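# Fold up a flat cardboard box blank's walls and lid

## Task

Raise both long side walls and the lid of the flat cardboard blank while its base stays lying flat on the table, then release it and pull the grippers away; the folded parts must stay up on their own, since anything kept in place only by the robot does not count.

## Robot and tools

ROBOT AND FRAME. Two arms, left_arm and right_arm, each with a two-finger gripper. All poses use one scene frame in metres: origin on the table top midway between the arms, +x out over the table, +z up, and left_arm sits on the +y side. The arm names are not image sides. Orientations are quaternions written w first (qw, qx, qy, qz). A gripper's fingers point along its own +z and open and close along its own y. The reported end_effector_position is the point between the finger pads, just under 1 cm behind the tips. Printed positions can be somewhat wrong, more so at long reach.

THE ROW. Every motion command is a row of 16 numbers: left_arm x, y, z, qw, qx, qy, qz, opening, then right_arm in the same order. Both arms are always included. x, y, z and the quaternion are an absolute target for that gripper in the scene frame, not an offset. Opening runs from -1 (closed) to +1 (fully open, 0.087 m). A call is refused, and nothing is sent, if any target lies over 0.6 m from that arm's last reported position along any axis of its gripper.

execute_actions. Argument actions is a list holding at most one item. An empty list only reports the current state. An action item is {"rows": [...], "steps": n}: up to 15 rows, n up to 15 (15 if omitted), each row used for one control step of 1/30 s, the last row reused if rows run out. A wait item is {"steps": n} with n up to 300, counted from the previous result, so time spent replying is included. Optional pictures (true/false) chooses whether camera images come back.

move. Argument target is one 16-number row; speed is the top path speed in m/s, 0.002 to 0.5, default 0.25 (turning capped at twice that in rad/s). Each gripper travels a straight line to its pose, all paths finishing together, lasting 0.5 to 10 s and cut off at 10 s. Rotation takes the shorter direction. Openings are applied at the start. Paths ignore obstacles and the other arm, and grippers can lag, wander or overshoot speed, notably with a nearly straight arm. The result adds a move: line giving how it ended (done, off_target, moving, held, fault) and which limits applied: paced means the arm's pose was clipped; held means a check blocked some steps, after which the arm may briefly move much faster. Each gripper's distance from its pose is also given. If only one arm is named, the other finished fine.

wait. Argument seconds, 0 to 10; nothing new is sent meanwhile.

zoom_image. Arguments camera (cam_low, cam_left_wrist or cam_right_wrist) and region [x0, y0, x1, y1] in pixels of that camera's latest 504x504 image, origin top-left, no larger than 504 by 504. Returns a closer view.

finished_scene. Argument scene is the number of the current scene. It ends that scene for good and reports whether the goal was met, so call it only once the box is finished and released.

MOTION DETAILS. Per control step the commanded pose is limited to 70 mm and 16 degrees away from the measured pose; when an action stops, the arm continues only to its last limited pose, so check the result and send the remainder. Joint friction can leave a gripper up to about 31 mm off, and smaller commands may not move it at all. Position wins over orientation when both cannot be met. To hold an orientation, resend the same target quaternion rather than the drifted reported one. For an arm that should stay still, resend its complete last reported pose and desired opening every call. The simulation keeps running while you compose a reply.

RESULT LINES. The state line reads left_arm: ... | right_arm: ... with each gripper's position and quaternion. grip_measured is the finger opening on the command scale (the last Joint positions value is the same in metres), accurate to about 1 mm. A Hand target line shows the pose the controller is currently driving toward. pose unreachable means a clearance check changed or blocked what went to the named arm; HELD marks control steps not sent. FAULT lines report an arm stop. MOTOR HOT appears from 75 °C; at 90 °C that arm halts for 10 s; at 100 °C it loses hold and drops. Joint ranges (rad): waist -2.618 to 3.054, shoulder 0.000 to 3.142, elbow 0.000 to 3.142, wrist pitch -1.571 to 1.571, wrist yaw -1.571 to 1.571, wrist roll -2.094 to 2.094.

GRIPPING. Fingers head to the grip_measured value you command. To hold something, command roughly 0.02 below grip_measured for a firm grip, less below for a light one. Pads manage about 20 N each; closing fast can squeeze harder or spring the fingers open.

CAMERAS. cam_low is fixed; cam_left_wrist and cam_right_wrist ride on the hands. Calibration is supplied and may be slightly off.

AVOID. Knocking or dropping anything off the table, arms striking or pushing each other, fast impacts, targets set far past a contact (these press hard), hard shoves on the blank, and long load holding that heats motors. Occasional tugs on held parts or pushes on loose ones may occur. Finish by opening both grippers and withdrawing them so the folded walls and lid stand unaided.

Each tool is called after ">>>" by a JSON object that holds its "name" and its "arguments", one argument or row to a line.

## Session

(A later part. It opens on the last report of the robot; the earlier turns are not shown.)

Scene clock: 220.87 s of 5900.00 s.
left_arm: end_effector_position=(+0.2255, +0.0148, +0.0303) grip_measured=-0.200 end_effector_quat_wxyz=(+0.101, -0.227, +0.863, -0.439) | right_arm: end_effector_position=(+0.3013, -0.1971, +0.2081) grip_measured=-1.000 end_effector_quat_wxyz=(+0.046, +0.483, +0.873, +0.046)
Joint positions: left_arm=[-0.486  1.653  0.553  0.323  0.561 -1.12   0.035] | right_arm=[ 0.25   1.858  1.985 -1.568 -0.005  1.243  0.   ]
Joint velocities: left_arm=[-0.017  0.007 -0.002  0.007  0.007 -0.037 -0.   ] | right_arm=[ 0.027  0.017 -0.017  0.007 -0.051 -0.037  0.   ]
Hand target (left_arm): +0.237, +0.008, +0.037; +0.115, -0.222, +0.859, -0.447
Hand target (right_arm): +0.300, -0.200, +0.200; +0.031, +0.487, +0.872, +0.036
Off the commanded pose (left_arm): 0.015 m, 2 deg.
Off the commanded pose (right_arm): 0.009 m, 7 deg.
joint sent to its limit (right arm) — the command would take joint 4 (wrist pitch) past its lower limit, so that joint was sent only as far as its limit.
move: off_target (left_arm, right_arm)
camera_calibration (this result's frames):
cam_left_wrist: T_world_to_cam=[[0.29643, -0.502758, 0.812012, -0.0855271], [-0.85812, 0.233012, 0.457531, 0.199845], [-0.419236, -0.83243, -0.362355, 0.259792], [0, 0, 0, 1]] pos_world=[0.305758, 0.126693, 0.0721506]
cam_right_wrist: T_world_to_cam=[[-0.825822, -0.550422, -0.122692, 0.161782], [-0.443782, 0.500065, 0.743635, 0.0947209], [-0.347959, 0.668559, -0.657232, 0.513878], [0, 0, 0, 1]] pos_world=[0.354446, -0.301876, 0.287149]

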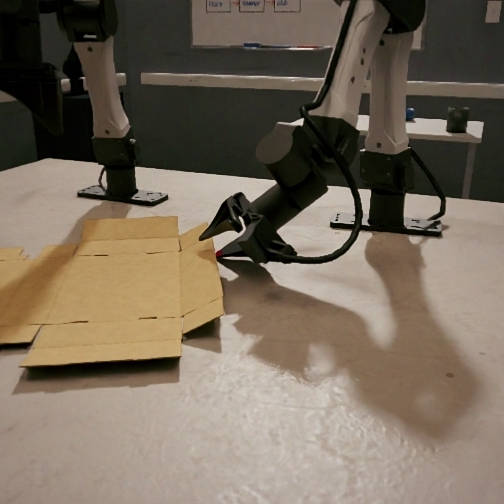

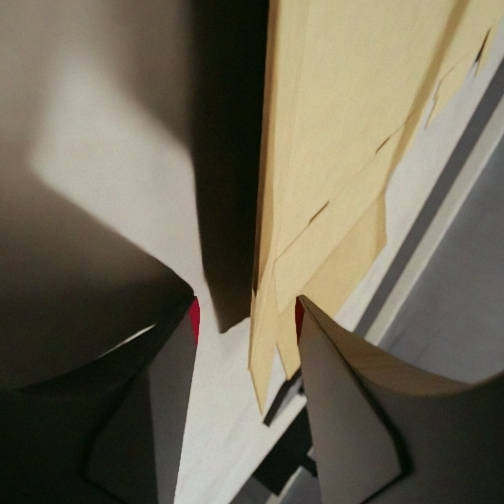

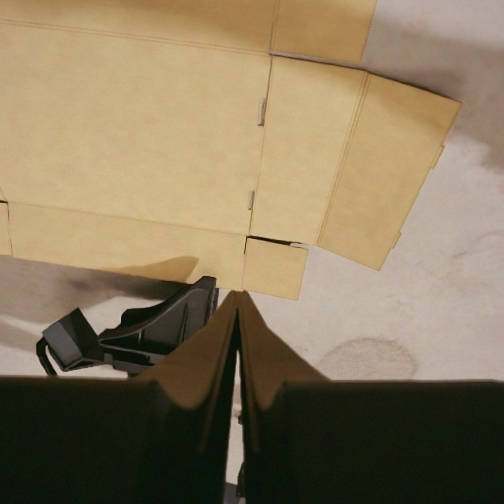

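Deeper.

>>> {"name": "move", "arguments": {
  "target": [0.255,-0.015,0.036,-0.116,0.222,-0.859,0.447,-0.2,0.3,-0.2,0.2,0,0.485,0.875,0,-1],
  "speed": 0.05
}}

>>> {"name": "move", "arguments": {
  "target": [0.255,-0.015,0.036,-0.116,0.222,-0.859,0.447,-1,0.3,-0.2,0.2,0,0.485,0.875,0,-1]
}}

>>> {"name": "move", "arguments": {
  "target": [0.19,-0.03,0.04,-0.116,0.222,-0.859,0.447,-1,0.3,-0.2,0.2,0,0.485,0.875,0,-1],
  "speed": 0.06
}}

Scene clock: 232.40 s of 5900.00 s.
left_arm: end_effector_position=(+0.2458, -0.0074, +0.0316) grip_measured=-0.200 end_effector_quat_wxyz=(+0.107, -0.226, +0.863, -0.438) | right_arm: end_effector_position=(+0.3013, -0.1971, +0.2081) grip_measured=-1.000 end_effector_quat_wxyz=(+0.046, +0.483, +0.873, +0.046)
Joint positions: left_arm=[-0.537  1.734  0.651  0.334  0.514 -1.159  0.035] | right_arm=[ 0.25   1.858  1.985 -1.568 -0.005  1.243  0.   ]
Joint velocities: left_arm=[-0.012  0.012 -0.007 -0.037 -0.007 -0.022  0.   ] | right_arm=[ 0.002  0.002 -0.007  0.022 -0.037 -0.037  0.   ]
Hand target (left_arm): +0.254, -0.015, +0.037; +0.116, -0.222, +0.859, -0.447
Hand target (right_arm): +0.300, -0.200, +0.200; +0.031, +0.487, +0.872, +0.036
Off the commanded pose (left_arm): 0.013 m, 2 deg.
Off the commanded pose (right_arm): 0.009 m, 7 deg.
joint sent to its limit (right arm) — the command would take joint 4 (wrist pitch) past its lower limit, so that joint was sent only as far as its limit.
After step 90, 6.97 s passed at rest.
move: off_target (left_arm, right_arm)
camera_calibration (this result's frames):
cam_left_wrist: T_world_to_cam=[[0.289898, -0.505058, 0.812943, -0.102255], [-0.864066, 0.227118, 0.44923, 0.223555], [-0.411521, -0.832667, -0.370562, 0.248653], [0, 0, 0, 1]] pos_world=[0.325136, 0.104627, 0.0748419]
cam_right_wrist: T_world_to_cam=[[-0.825822, -0.550422, -0.122692, 0.161782], [-0.443782, 0.500065, 0.743635, 0.0947209], [-0.347959, 0.668559, -0.657232, 0.513878], [0, 0, 0, 1]] pos_world=[0.354446, -0.301876, 0.287149]

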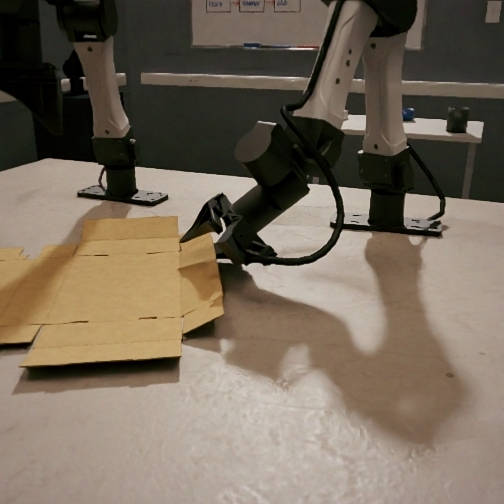

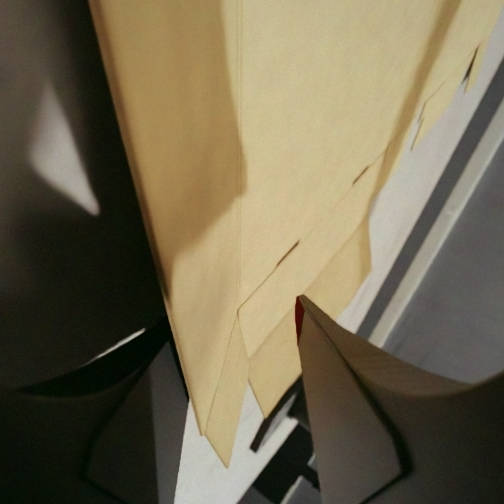

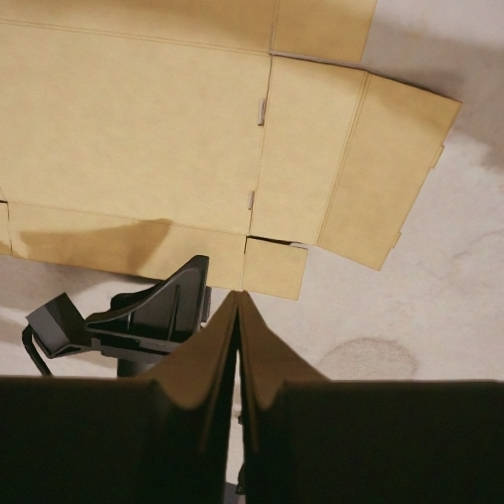

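Scene clock: 233.10 s of 5900.00 s.
left_arm: end_effector_position=(+0.2467, -0.0077, +0.0324) grip_measured=-0.997 end_effector_quat_wxyz=(+0.109, -0.225, +0.863, -0.440) | right_arm: end_effector_position=(+0.3013, -0.1971, +0.2081) grip_measured=-1.000 end_effector_quat_wxyz=(+0.046, +0.483, +0.873, +0.046)
Joint positions: left_arm=[-0.537  1.734  0.651  0.34   0.514 -1.157  0.   ] | right_arm=[ 0.25   1.858  1.985 -1.568 -0.005  1.243  0.   ]
Joint velocities: left_arm=[ 0.012  0.017 -0.017  0.022 -0.139  0.051 -0.001] | right_arm=[-0.002 -0.002 -0.002 -0.051 -0.051 -0.11   0.   ]
Hand target (left_arm): +0.254, -0.015, +0.036; +0.116, -0.222, +0.859, -0.447
Hand target (right_arm): +0.300, -0.200, +0.200; +0.031, +0.487, +0.872, +0.036
Off the commanded pose (left_arm): 0.012 m, 1 deg.
Off the commanded pose (right_arm): 0.009 m, 7 deg.
joint sent to its limit (right arm) — the command would take joint 4 (wrist pitch) past its lower limit, so that joint was sent only as far as its limit.
move: off_target (left_arm, right_arm)
camera_calibration (this result's frames):
cam_left_wrist: T_world_to_cam=[[0.284074, -0.50389, 0.815718, -0.101951], [-0.866942, 0.228394, 0.442998, 0.224966], [-0.409528, -0.833025, -0.371963, 0.248597], [0, 0, 0, 1]] pos_world=[0.325801, 0.104335, 0.0759727]
cam_right_wrist: T_world_to_cam=[[-0.825822, -0.550422, -0.122692, 0.161782], [-0.443782, 0.500065, 0.743635, 0.0947209], [-0.347959, 0.668559, -0.657232, 0.513878], [0, 0, 0, 1]] pos_world=[0.354446, -0.301876, 0.287149]

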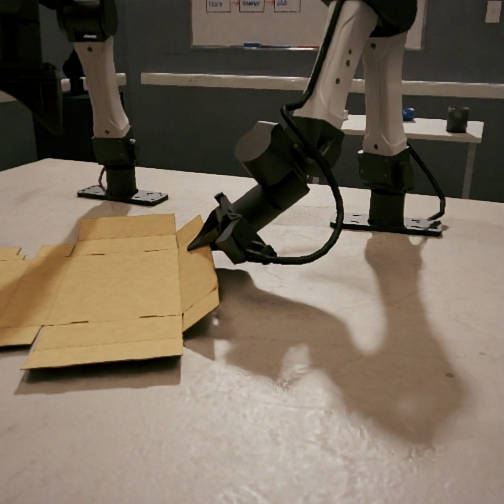

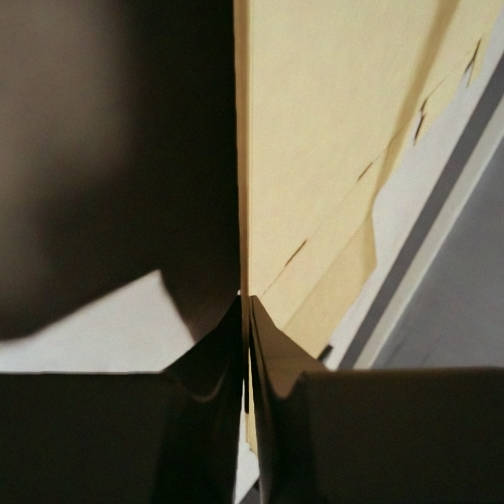

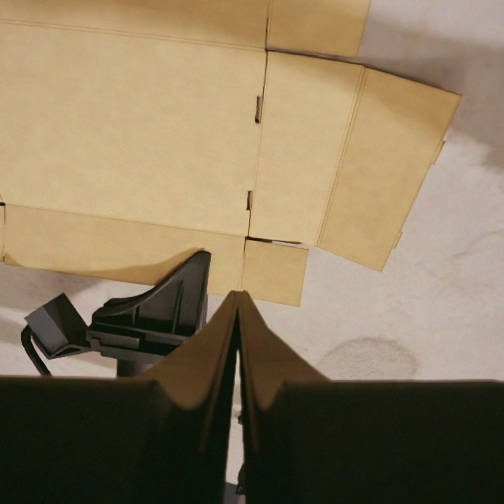

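Scene clock: 234.47 s of 5900.00 s.
left_arm: end_effector_position=(+0.1935, -0.0279, +0.0343) grip_measured=-0.998 end_effector_quat_wxyz=(+0.112, -0.223, +0.864, -0.438) | right_arm: end_effector_position=(+0.3013, -0.1971, +0.2081) grip_measured=-1.000 end_effector_quat_wxyz=(+0.046, +0.483, +0.873, +0.046)
Joint positions: left_arm=[-0.702  1.6    0.493  0.415  0.386 -1.27   0.   ] | right_arm=[ 0.25   1.858  1.985 -1.568 -0.005  1.243  0.   ]
Joint velocities: left_arm=[-0.012 -0.017 -0.002 -0.037 -0.022 -0.022 -0.   ] | right_arm=[-0.007  0.022  0.012  0.007 -0.037  0.007  0.   ]
Hand target (left_arm): +0.189, -0.030, +0.039; +0.115, -0.222, +0.859, -0.447
Hand target (right_arm): +0.300, -0.200, +0.200; +0.031, +0.487, +0.872, +0.036
Off the commanded pose (left_arm): 0.007 m, 1 deg.
Off the commanded pose (right_arm): 0.009 m, 7 deg.
joint sent to its limit (right arm) — the command would take joint 4 (wrist pitch) past its lower limit, so that joint was sent only as far as its limit.
move: off_target (right_arm)
camera_calibration (this result's frames):
cam_left_wrist: T_world_to_cam=[[0.278583, -0.508336, 0.814853, -0.097637], [-0.869301, 0.227232, 0.438954, 0.183192], [-0.408297, -0.830638, -0.378594, 0.21076], [0, 0, 0, 1]] pos_world=[0.272502, 0.0838057, 0.0789393]
cam_right_wrist: T_world_to_cam=[[-0.825822, -0.550422, -0.122692, 0.161782], [-0.443782, 0.500065, 0.743635, 0.0947209], [-0.347959, 0.668559, -0.657232, 0.513878], [0, 0, 0, 1]] pos_world=[0.354446, -0.301876, 0.287149]

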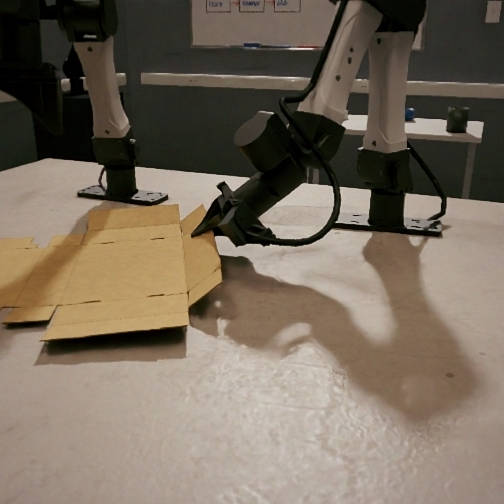

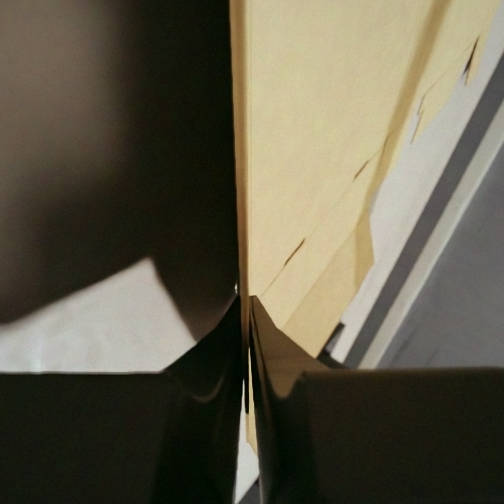

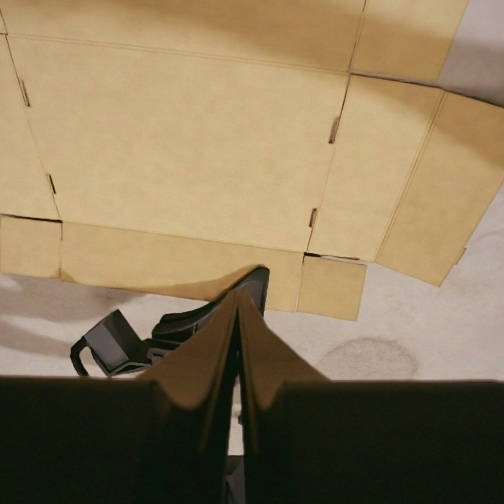

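>>> {"name": "move", "arguments": {
  "target": [0.198,-0.035,0.04,-0.065,0.242,-0.935,0.25,-1,0.33,-0.1,0.15,0,0.25,-0.968,0,-0.2],
  "speed": 0.12
}}

>>> {"name": "move", "arguments": {
  "target": [0.204,-0.047,0.044,0,0.25,-0.968,0,-1,0.35,0.03,0.14,0,0.25,-0.968,0,-0.2],
  "speed": 0.12
}}

Scene clock: 250.67 s of 5900.00 s.
left_arm: end_effector_position=(+0.1980, -0.0335, +0.0436) grip_measured=-0.997 end_effector_quat_wxyz=(+0.066, -0.247, +0.930, -0.264) | right_arm: end_effector_position=(+0.3300, -0.1051, +0.1495) grip_measured=-0.200 end_effector_quat_wxyz=(+0.057, -0.238, +0.969, +0.022)
Joint positions: left_arm=[-0.787  1.649  0.915 -0.323  0.204 -1.241  0.   ] | right_arm=[ 0.542  2.281  2.399 -1.568 -0.01   0.042  0.035]
Joint velocities: left_arm=[ 0.007 -0.007 -0.012 -0.022 -0.051  0.051 -0.001] | right_arm=[-0.007  0.002 -0.002  0.081  0.022 -0.066 -0.001]
Hand target (left_arm): +0.197, -0.035, +0.041; +0.064, -0.244, +0.935, -0.251
Hand target (right_arm): +0.332, -0.101, +0.151; +0.062, -0.249, +0.966, +0.020
Off the commanded pose (left_arm): 0.004 m, 2 deg.
Off the commanded pose (right_arm): 0.005 m, 7 deg.
joint sent to its limit (right arm) — the command would take joint 4 (wrist pitch) past its lower limit, so that joint was sent only as far as its limit.
After step 90, 6.47 s passed at rest.
move: off_target (right_arm)
camera_calibration (this result's frames):
cam_left_wrist: T_world_to_cam=[[0.419464, -0.733567, 0.534723, -0.132531], [-0.76385, 0.0330533, 0.644547, 0.147893], [-0.490493, -0.678813, -0.54647, 0.240128], [0, 0, 0, 1]] pos_world=[0.286341, 0.060893, 0.106766]
cam_right_wrist: T_world_to_cam=[[0.48635, -0.873684, -0.0118698, -0.254643], [-0.625462, -0.357595, 0.693487, 0.0824261], [-0.610132, -0.329853, -0.720372, 0.41489], [0, 0, 0, 1]] pos_world=[0.428538, -0.0561499, 0.238691]

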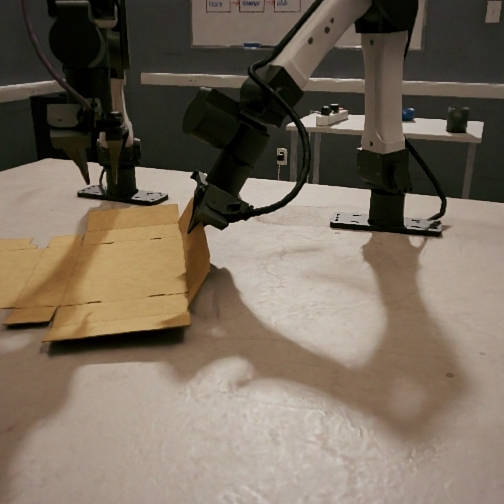

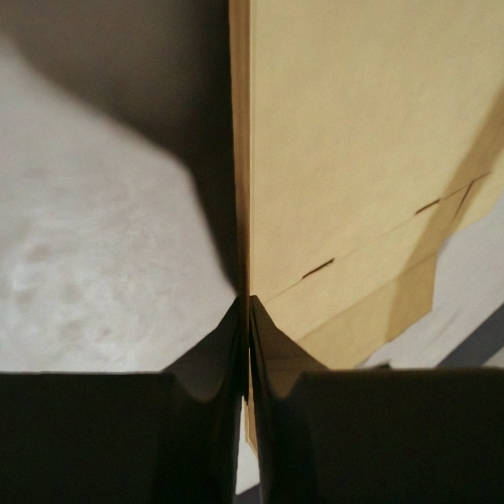

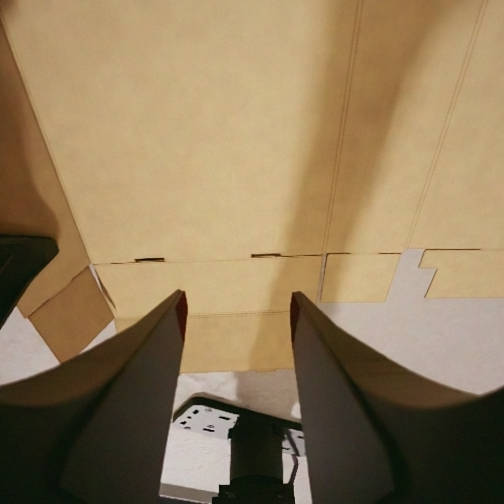

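Scene clock: 253.47 s of 5900.00 s.
left_arm: end_effector_position=(+0.2032, -0.0332, +0.0466) grip_measured=-0.996 end_effector_quat_wxyz=(-0.008, -0.281, +0.960, +0.008) | right_arm: end_effector_position=(+0.3573, -0.0125, +0.1377) grip_measured=-0.201 end_effector_quat_wxyz=(+0.161, -0.250, +0.955, +0.009)
Joint positions: left_arm=[-0.866  2.065  1.625 -1.152  0.004 -1.316  0.   ] | right_arm=[ 0.714  2.547  2.831 -1.553  0.119  0.166  0.035]
Joint velocities: left_arm=[ 0.002  0.007 -0.002 -0.037  0.066 -0.007  0.   ] | right_arm=[ 0.022 -0.002 -0.007  0.007 -0.037 -0.022  0.001]
Hand target (left_arm): +0.203, -0.047, +0.045; -0.001, -0.252, +0.968, -0.001
Hand target (right_arm): +0.350, +0.026, +0.142; +0.178, -0.255, +0.948, +0.067
Off the commanded pose (left_arm): 0.014 m, 4 deg.
Off the commanded pose (right_arm): 0.043 m, 19 deg; orientation clipped at the last step of the last action.
elbow stopped short (right arm): the move would have taken joint 3 (elbow) straighter than the controller allows; a more bent joint 3 avoids this.
move: off_target (left_arm, right_arm); limits=paced
camera_calibration (this result's frames):
cam_left_wrist: T_world_to_cam=[[0.537129, -0.843475, -0.0065531, -0.138391], [-0.541091, -0.350508, 0.764437, 0.0863522], [-0.647081, -0.407055, -0.644665, 0.289951], [0, 0, 0, 1]] pos_world=[0.30868, 0.0315636, 0.120003]
cam_right_wrist: T_world_to_cam=[[0.500009, -0.863081, 0.0712967, -0.203301], [-0.747394, -0.388464, 0.538979, 0.205205], [-0.437486, -0.322781, -0.839297, 0.408334], [0, 0, 0, 1]] pos_world=[0.433662, 0.0360522, 0.246607]

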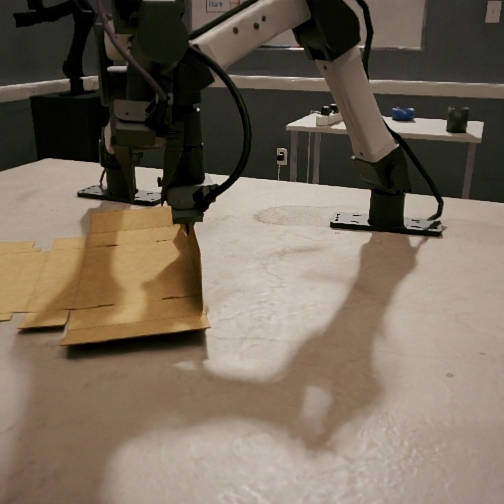

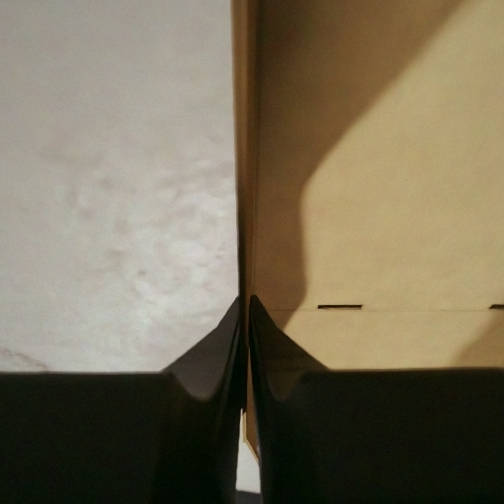

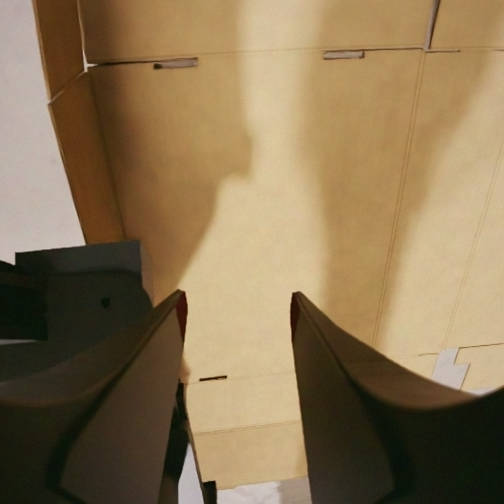

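>>> {"name": "move", "arguments": {
  "target": [0.203,-0.033,0.044,0.008,0.281,-0.96,0,-1,0.4,-0.1,0.15,0.074,0.274,-0.926,-0.248,0],
  "speed": 0.12
}}

>>> {"name": "move", "arguments": {
  "target": [0.203,-0.033,0.044,0.008,0.281,-0.96,0,-1,0.375,0.04,0.115,0.074,0.274,-0.926,-0.248,0],
  "speed": 0.08
}}

Scene clock: 266.40 s of 5900.00 s.
left_arm: end_effector_position=(+0.2046, -0.0353, +0.0466) grip_measured=-0.995 end_effector_quat_wxyz=(-0.007, -0.283, +0.959, +0.003) | right_arm: end_effector_position=(+0.4016, -0.0964, +0.1443) grip_measured=+0.000 end_effector_quat_wxyz=(+0.090, -0.231, +0.930, +0.270)
Joint positions: left_arm=[-0.865  2.065  1.625 -1.143  0.009 -1.32   0.   ] | right_arm=[ 0.315  2.547  2.776 -1.565 -0.532 -0.125  0.044]
Joint velocities: left_arm=[ 0.002 -0.002 -0.007  0.051 -0.051 -0.037 -0.   ] | right_arm=[-0.017 -0.007  0.002 -0.066 -0.037 -0.022  0.   ]
Hand target (left_arm): +0.203, -0.033, +0.044; -0.008, -0.281, +0.960, +0.000
Hand target (right_arm): +0.398, -0.100, +0.150; +0.089, -0.231, +0.929, +0.274
Off the commanded pose (left_arm): 0.004 m, 0 deg.
Off the commanded pose (right_arm): 0.007 m, 20 deg; orientation clipped at the last step of the last action.
joint sent to its limit (right arm) — the command would take joint 4 (wrist pitch) past its lower limit, so that joint was sent only as far as its limit.
After step 90, 6.63 s passed at rest.
move: off_target (right_arm); limits=paced
camera_calibration (this result's frames):
cam_left_wrist: T_world_to_cam=[[0.540736, -0.841185, 0.00342394, -0.142026], [-0.542387, -0.345544, 0.765778, 0.0867373], [-0.642978, -0.415941, -0.643096, 0.28884], [0, 0, 0, 1]] pos_world=[0.309562, 0.0306418, 0.119817]
cam_right_wrist: T_world_to_cam=[[0.50015, -0.738341, -0.45244, -0.210841], [-0.580225, -0.673593, 0.457833, 0.119283], [-0.642798, 0.0335318, -0.765301, 0.512291], [0, 0, 0, 1]] pos_world=[0.503963, -0.0925019, 0.242052]

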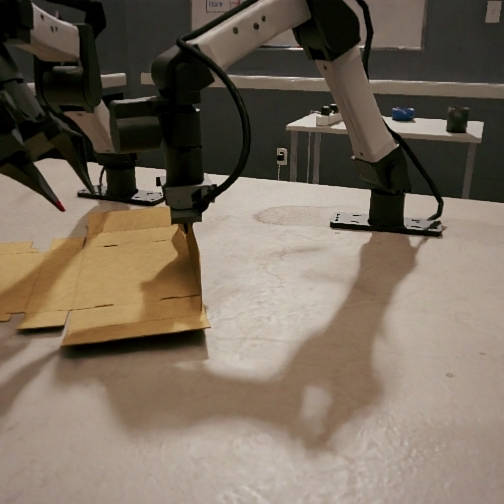

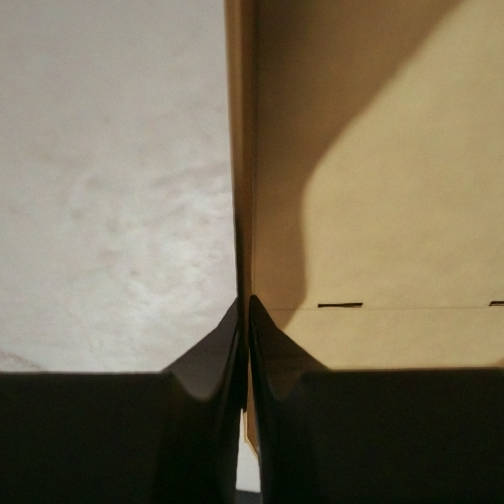

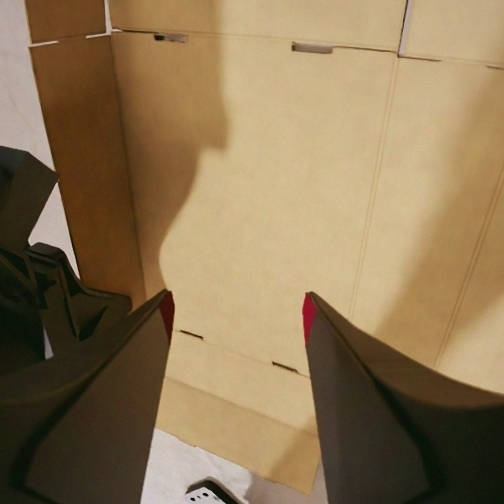

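Scene clock: 268.97 s of 5900.00 s.
left_arm: end_effector_position=(+0.2046, -0.0353, +0.0466) grip_measured=-0.995 end_effector_quat_wxyz=(-0.007, -0.283, +0.959, +0.003) | right_arm: end_effector_position=(+0.3740, +0.0322, +0.1121) grip_measured=+0.000 end_effector_quat_wxyz=(+0.070, -0.221, +0.924, +0.304)
Joint positions: left_arm=[-0.865  2.065  1.625 -1.143  0.009 -1.32   0.   ] | right_arm=[ 0.551  2.667  2.833 -1.383 -0.539  0.162  0.044]
Joint velocities: left_arm=[ 0.012  0.007  0.002 -0.022  0.022  0.037  0.   ] | right_arm=[-0.012  0.002 -0.002  0.007  0.081  0.051  0.   ]
Hand target (left_arm): +0.203, -0.033, +0.044; -0.008, -0.281, +0.960, +0.000
Hand target (right_arm): +0.377, +0.039, +0.115; +0.081, -0.222, +0.920, +0.313
Off the commanded pose (left_arm): 0.004 m, 0 deg.
Off the commanded pose (right_arm): 0.008 m, 19 deg; orientation clipped at the last step of the last action.
elbow stopped short (right arm): the move would have taken joint 3 (elbow) straighter than the controller allows; a more bent joint 3 avoids this.
move: off_target (right_arm); limits=paced
camera_calibration (this result's frames):
cam_left_wrist: T_world_to_cam=[[0.540736, -0.841185, 0.00342394, -0.142026], [-0.542387, -0.345544, 0.765778, 0.0867373], [-0.642978, -0.415941, -0.643096, 0.28884], [0, 0, 0, 1]] pos_world=[0.309562, 0.0306418, 0.119817]
cam_right_wrist: T_world_to_cam=[[0.473468, -0.708077, -0.523885, -0.0996579], [-0.553089, -0.701896, 0.448814, 0.196383], [-0.685508, 0.0772561, -0.723955, 0.475503], [0, 0, 0, 1]] pos_world=[0.481763, 0.0305395, 0.203894]

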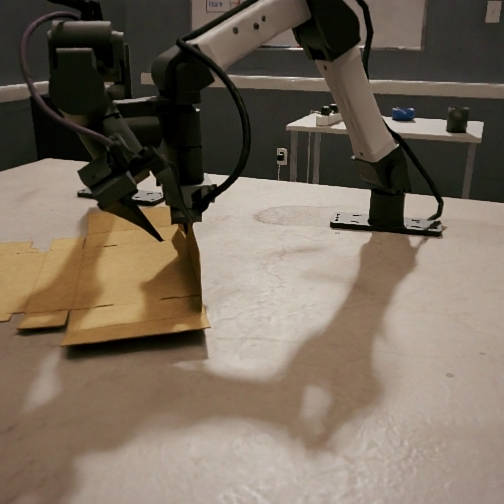

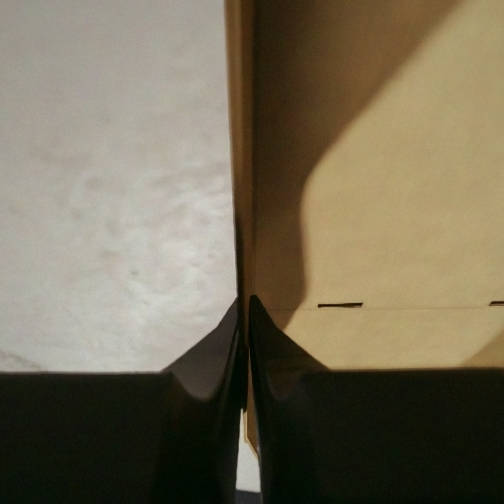

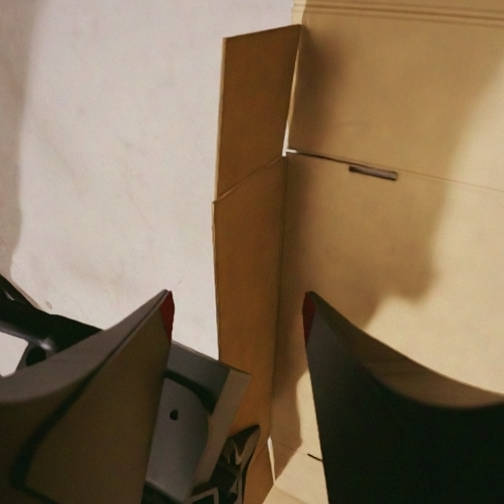

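>>> {"name": "move", "arguments": {
  "target": [0.203,-0.033,0.046,0.008,0.281,-0.96,0,-1,0.3,-0.25,0.25,0.2,0,0.98,0,0]
}}

>>> {"name": "move", "arguments": {
  "target": [0.2,0.07,0.046,0,-0.13,-0.991,0,-1,0.3,-0.25,0.25,0.2,0,0.98,0,0],
  "speed": 0.08
}}

Scene clock: 280.77 s of 5900.00 s.
left_arm: end_effector_position=(+0.2106, -0.0464, +0.0506) grip_measured=-0.994 end_effector_quat_wxyz=(+0.001, -0.278, +0.960, -0.025) | right_arm: end_effector_position=(+0.3001, -0.2415, +0.2471) grip_measured=+0.000 end_effector_quat_wxyz=(+0.207, -0.000, +0.978, +0.008)
Joint positions: left_arm=[-0.869  2.055  1.625 -1.096  0.024 -1.313  0.   ] | right_arm=[ 0.258  1.692  1.933 -1.401  0.082  0.223  0.044]
Joint velocities: left_arm=[ 0.002  0.002  0.012 -0.007  0.051  0.051 -0.   ] | right_arm=[-0.022 -0.022 -0.012  0.022 -0.037 -0.022 -0.001]
Hand target (left_arm): +0.203, -0.033, +0.046; -0.008, -0.281, +0.960, -0.000
Hand target (right_arm): +0.294, -0.248, +0.246; +0.202, -0.000, +0.979, +0.000
Off the commanded pose (left_arm): 0.016 m, 3 deg.
Off the commanded pose (right_arm): 0.009 m, 1 deg.
After step 90, 6.67 s passed at rest.
move: off_target (left_arm)
camera_calibration (this result's frames):
cam_left_wrist: T_world_to_cam=[[0.530801, -0.845175, 0.0626804, -0.155748], [-0.570073, -0.301341, 0.764337, 0.0910776], [-0.62711, -0.441443, -0.641764, 0.286034], [0, 0, 0, 1]] pos_world=[0.313967, 0.0220789, 0.123715]
cam_right_wrist: T_world_to_cam=[[0.0262727, -0.999644, -0.00467326, -0.252224], [-0.891618, -0.0255469, 0.452068, 0.166883], [-0.452026, -0.00771028, -0.891971, 0.494712], [0, 0, 0, 1]] pos_world=[0.379046, -0.244056, 0.364648]

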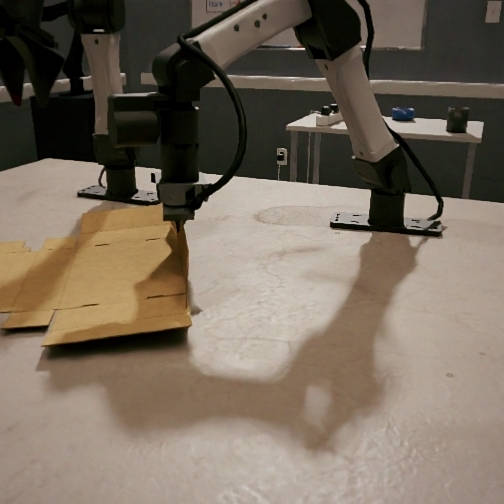

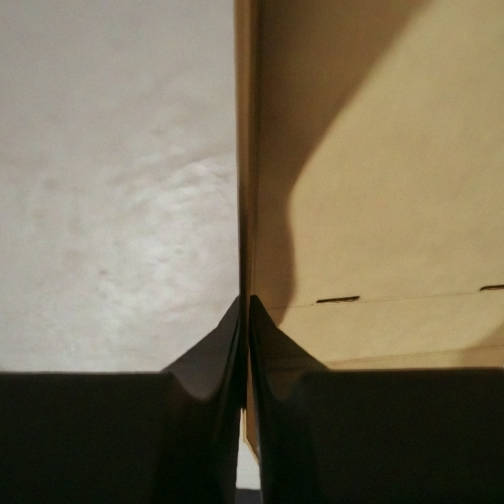

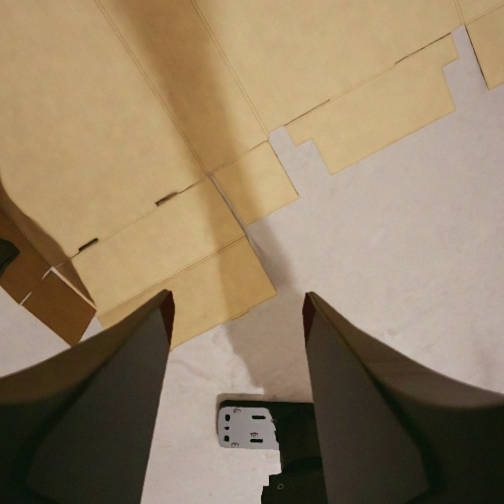

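Scene clock: 286.27 s of 5900.00 s.
left_arm: end_effector_position=(+0.2053, +0.0582, +0.0440) grip_measured=-0.995 end_effector_quat_wxyz=(+0.003, +0.121, +0.993, -0.012) | right_arm: end_effector_position=(+0.2943, -0.2452, +0.2456) grip_measured=+0.000 end_effector_quat_wxyz=(+0.195, -0.003, +0.981, +0.003)
Joint positions: left_arm=[-0.722  1.914  1.4   -1.041  0.019 -0.361  0.   ] | right_arm=[ 0.253  1.692  1.933 -1.427  0.082  0.213  0.044]
Joint velocities: left_arm=[-0.002 -0.012 -0.012 -0.007  0.037 -0.022 -0.   ] | right_arm=[-0.007  0.002 -0.012 -0.051 -0.051 -0.022  0.001]
Hand target (left_arm): +0.202, +0.070, +0.044; +0.000, +0.130, +0.992, +0.001
Hand target (right_arm): +0.300, -0.250, +0.250; +0.200, +0.000, +0.980, -0.000
Off the commanded pose (left_arm): 0.013 m, 2 deg.
Off the commanded pose (right_arm): 0.009 m, 1 deg.
move: off_target (left_arm)
camera_calibration (this result's frames):
cam_left_wrist: T_world_to_cam=[[-0.242927, -0.969342, 0.0369172, 0.103104], [-0.631741, 0.186972, 0.752293, 0.109382], [-0.736131, 0.15943, -0.657794, 0.31277], [0, 0, 0, 1]] pos_world=[0.324388, 0.0296265, 0.119644]
cam_right_wrist: T_world_to_cam=[[0.0299024, -0.99954, 0.00497509, -0.259213], [-0.879937, -0.0239626, 0.474485, 0.153765], [-0.474148, -0.018566, -0.880249, 0.491665], [0, 0, 0, 1]] pos_world=[0.376177, -0.246281, 0.361118]

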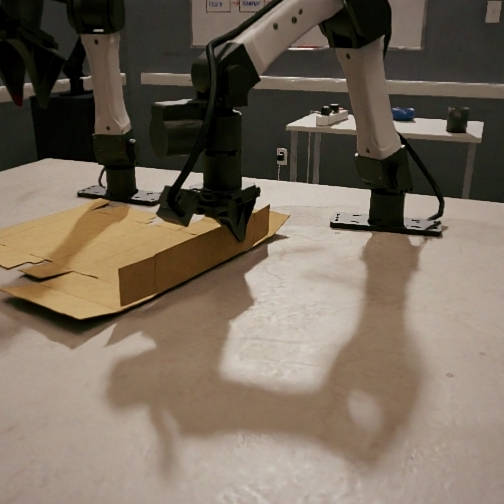

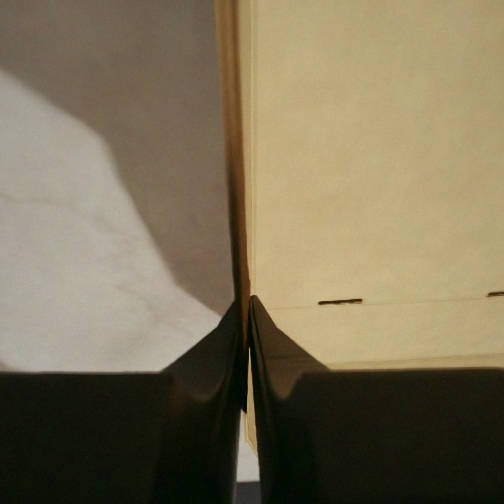

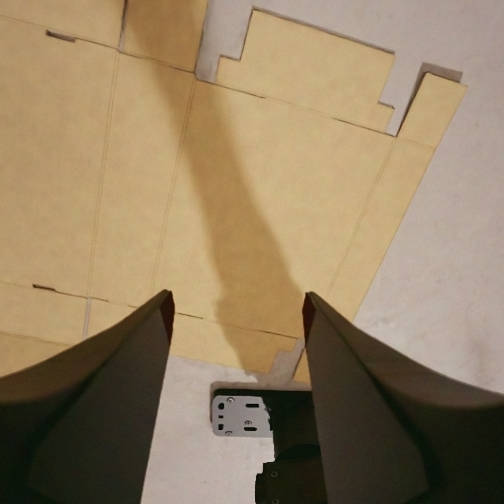

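>>> {"name": "move", "arguments": {
  "target": [0.205,0.058,0.044,0,-0.121,-0.993,0,-1,0.373,-0.014,0.125,-0.026,-0.119,-0.969,-0.214,0],
  "speed": 0.15
}}

>>> {"name": "move", "arguments": {
  "target": [0.205,0.058,0.044,0,-0.121,-0.993,0,-1,0.38,0.017,0.06,-0.026,-0.119,-0.969,-0.214,0],
  "speed": 0.05
}}

Scene clock: 294.07 s of 5900.00 s.
left_arm: end_effector_position=(+0.2055, +0.0582, +0.0440) grip_measured=-0.995 end_effector_quat_wxyz=(+0.003, +0.120, +0.993, -0.012) | right_arm: end_effector_position=(+0.3796, -0.0215, +0.1259) grip_measured=+0.000 end_effector_quat_wxyz=(+0.027, +0.120, +0.970, +0.210)
Joint positions: left_arm=[-0.722  1.914  1.4   -1.041  0.018 -0.363  0.   ] | right_arm=[ 0.48   2.417  2.451 -1.315 -0.318  0.756  0.044]
Joint velocities: left_arm=[ 0.022 -0.017 -0.007 -0.022 -0.051 -0.051 -0.   ] | right_arm=[-0.002  0.007  0.007 -0.051  0.022 -0.022  0.001]
Hand target (left_arm): +0.205, +0.058, +0.044; +0.000, +0.121, +0.993, -0.000
Hand target (right_arm): +0.378, -0.016, +0.128; +0.025, +0.120, +0.969, +0.214
Off the commanded pose (left_arm): 0.001 m, 1 deg.
Off the commanded pose (right_arm): 0.010 m, 1 deg.
After step 90, 2.17 s passed at rest.
move: done
camera_calibration (this result's frames):
cam_left_wrist: T_world_to_cam=[[-0.240724, -0.969926, 0.0359995, 0.102786], [-0.632853, 0.184972, 0.751852, 0.109874], [-0.7359, 0.158206, -0.658348, 0.312919], [0, 0, 0, 1]] pos_world=[0.324554, 0.0298649, 0.1197]
cam_right_wrist: T_world_to_cam=[[-0.198068, -0.888892, -0.413086, 0.103947], [-0.695833, -0.169307, 0.697962, 0.189818], [-0.690351, 0.425683, -0.584987, 0.485406], [0, 0, 0, 1]] pos_world=[0.487771, -0.0820935, 0.194409]

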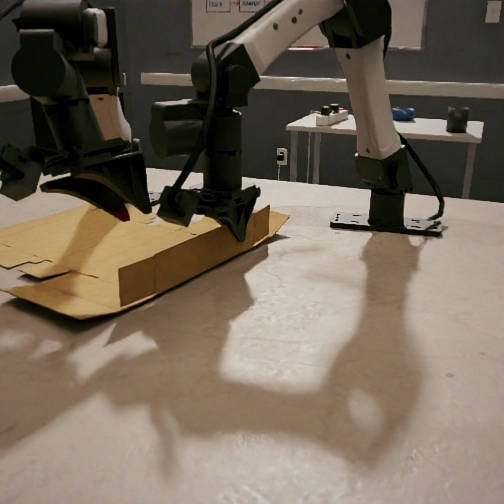

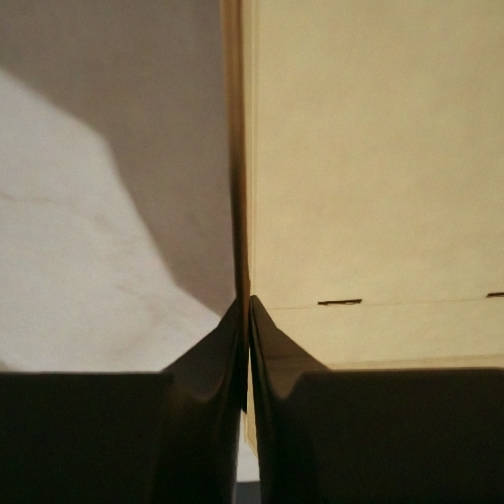

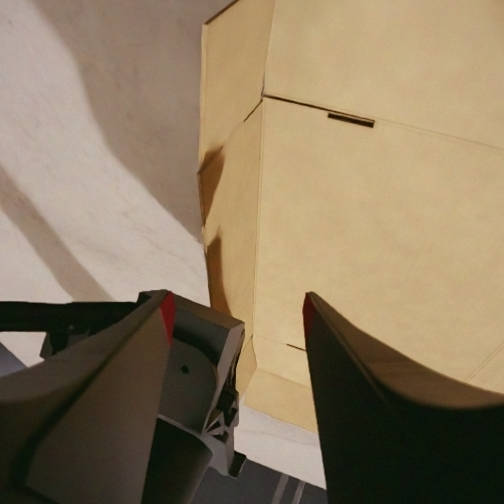

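Scene clock: 295.97 s of 5900.00 s.
left_arm: end_effector_position=(+0.2055, +0.0582, +0.0440) grip_measured=-0.995 end_effector_quat_wxyz=(+0.003, +0.120, +0.993, -0.012) | right_arm: end_effector_position=(+0.3835, +0.0135, +0.0696) grip_measured=+0.000 end_effector_quat_wxyz=(+0.029, +0.118, +0.968, +0.218)
Joint positions: left_arm=[-0.722  1.914  1.4   -1.041  0.018 -0.363  0.   ] | right_arm=[ 0.535  2.459  2.293 -1.084 -0.314  0.81   0.044]
Joint velocities: left_arm=[-0.012 -0.012  0.002  0.081  0.007  0.051 -0.001] | right_arm=[-0.002  0.007 -0.002  0.037 -0.051  0.022  0.   ]
Hand target (left_arm): +0.205, +0.058, +0.044; +0.000, +0.121, +0.993, -0.000
Hand target (right_arm): +0.381, +0.017, +0.060; +0.025, +0.119, +0.969, +0.214
Off the commanded pose (left_arm): 0.001 m, 1 deg.
Off the commanded pose (right_arm): 0.011 m, 1 deg.
move: off_target (right_arm)
camera_calibration (this result's frames):
cam_left_wrist: T_world_to_cam=[[-0.240354, -0.970018, 0.0360028, 0.102699], [-0.632917, 0.184732, 0.751858, 0.109901], [-0.735966, 0.157925, -0.658341, 0.312949], [0, 0, 0, 1]] pos_world=[0.324562, 0.029895, 0.1197]
cam_right_wrist: T_world_to_cam=[[-0.190735, -0.882805, -0.429274, 0.110812], [-0.699841, -0.184362, 0.690096, 0.240053], [-0.688362, 0.432049, -0.582659, 0.439242], [0, 0, 0, 1]] pos_world=[0.491493, -0.0476918, 0.137837]

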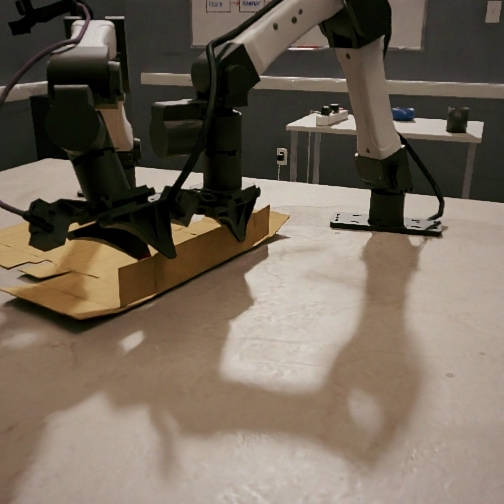

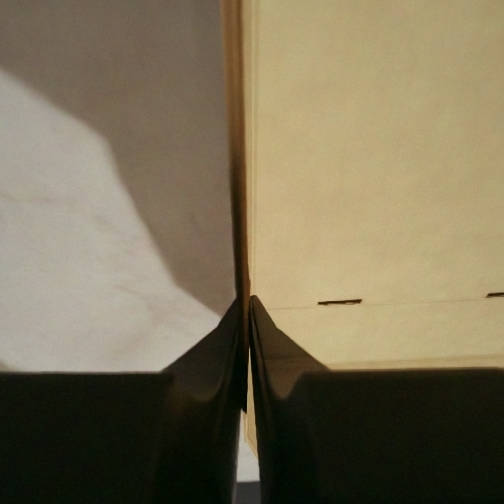

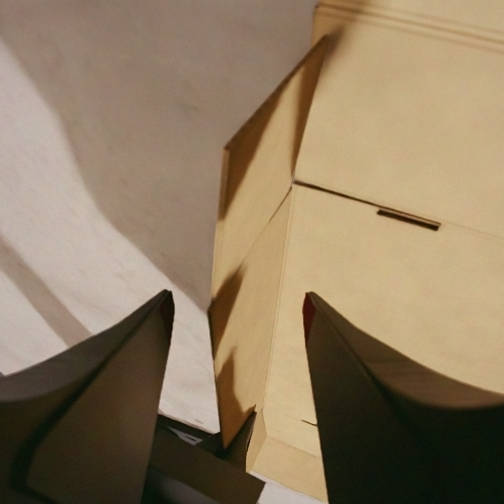

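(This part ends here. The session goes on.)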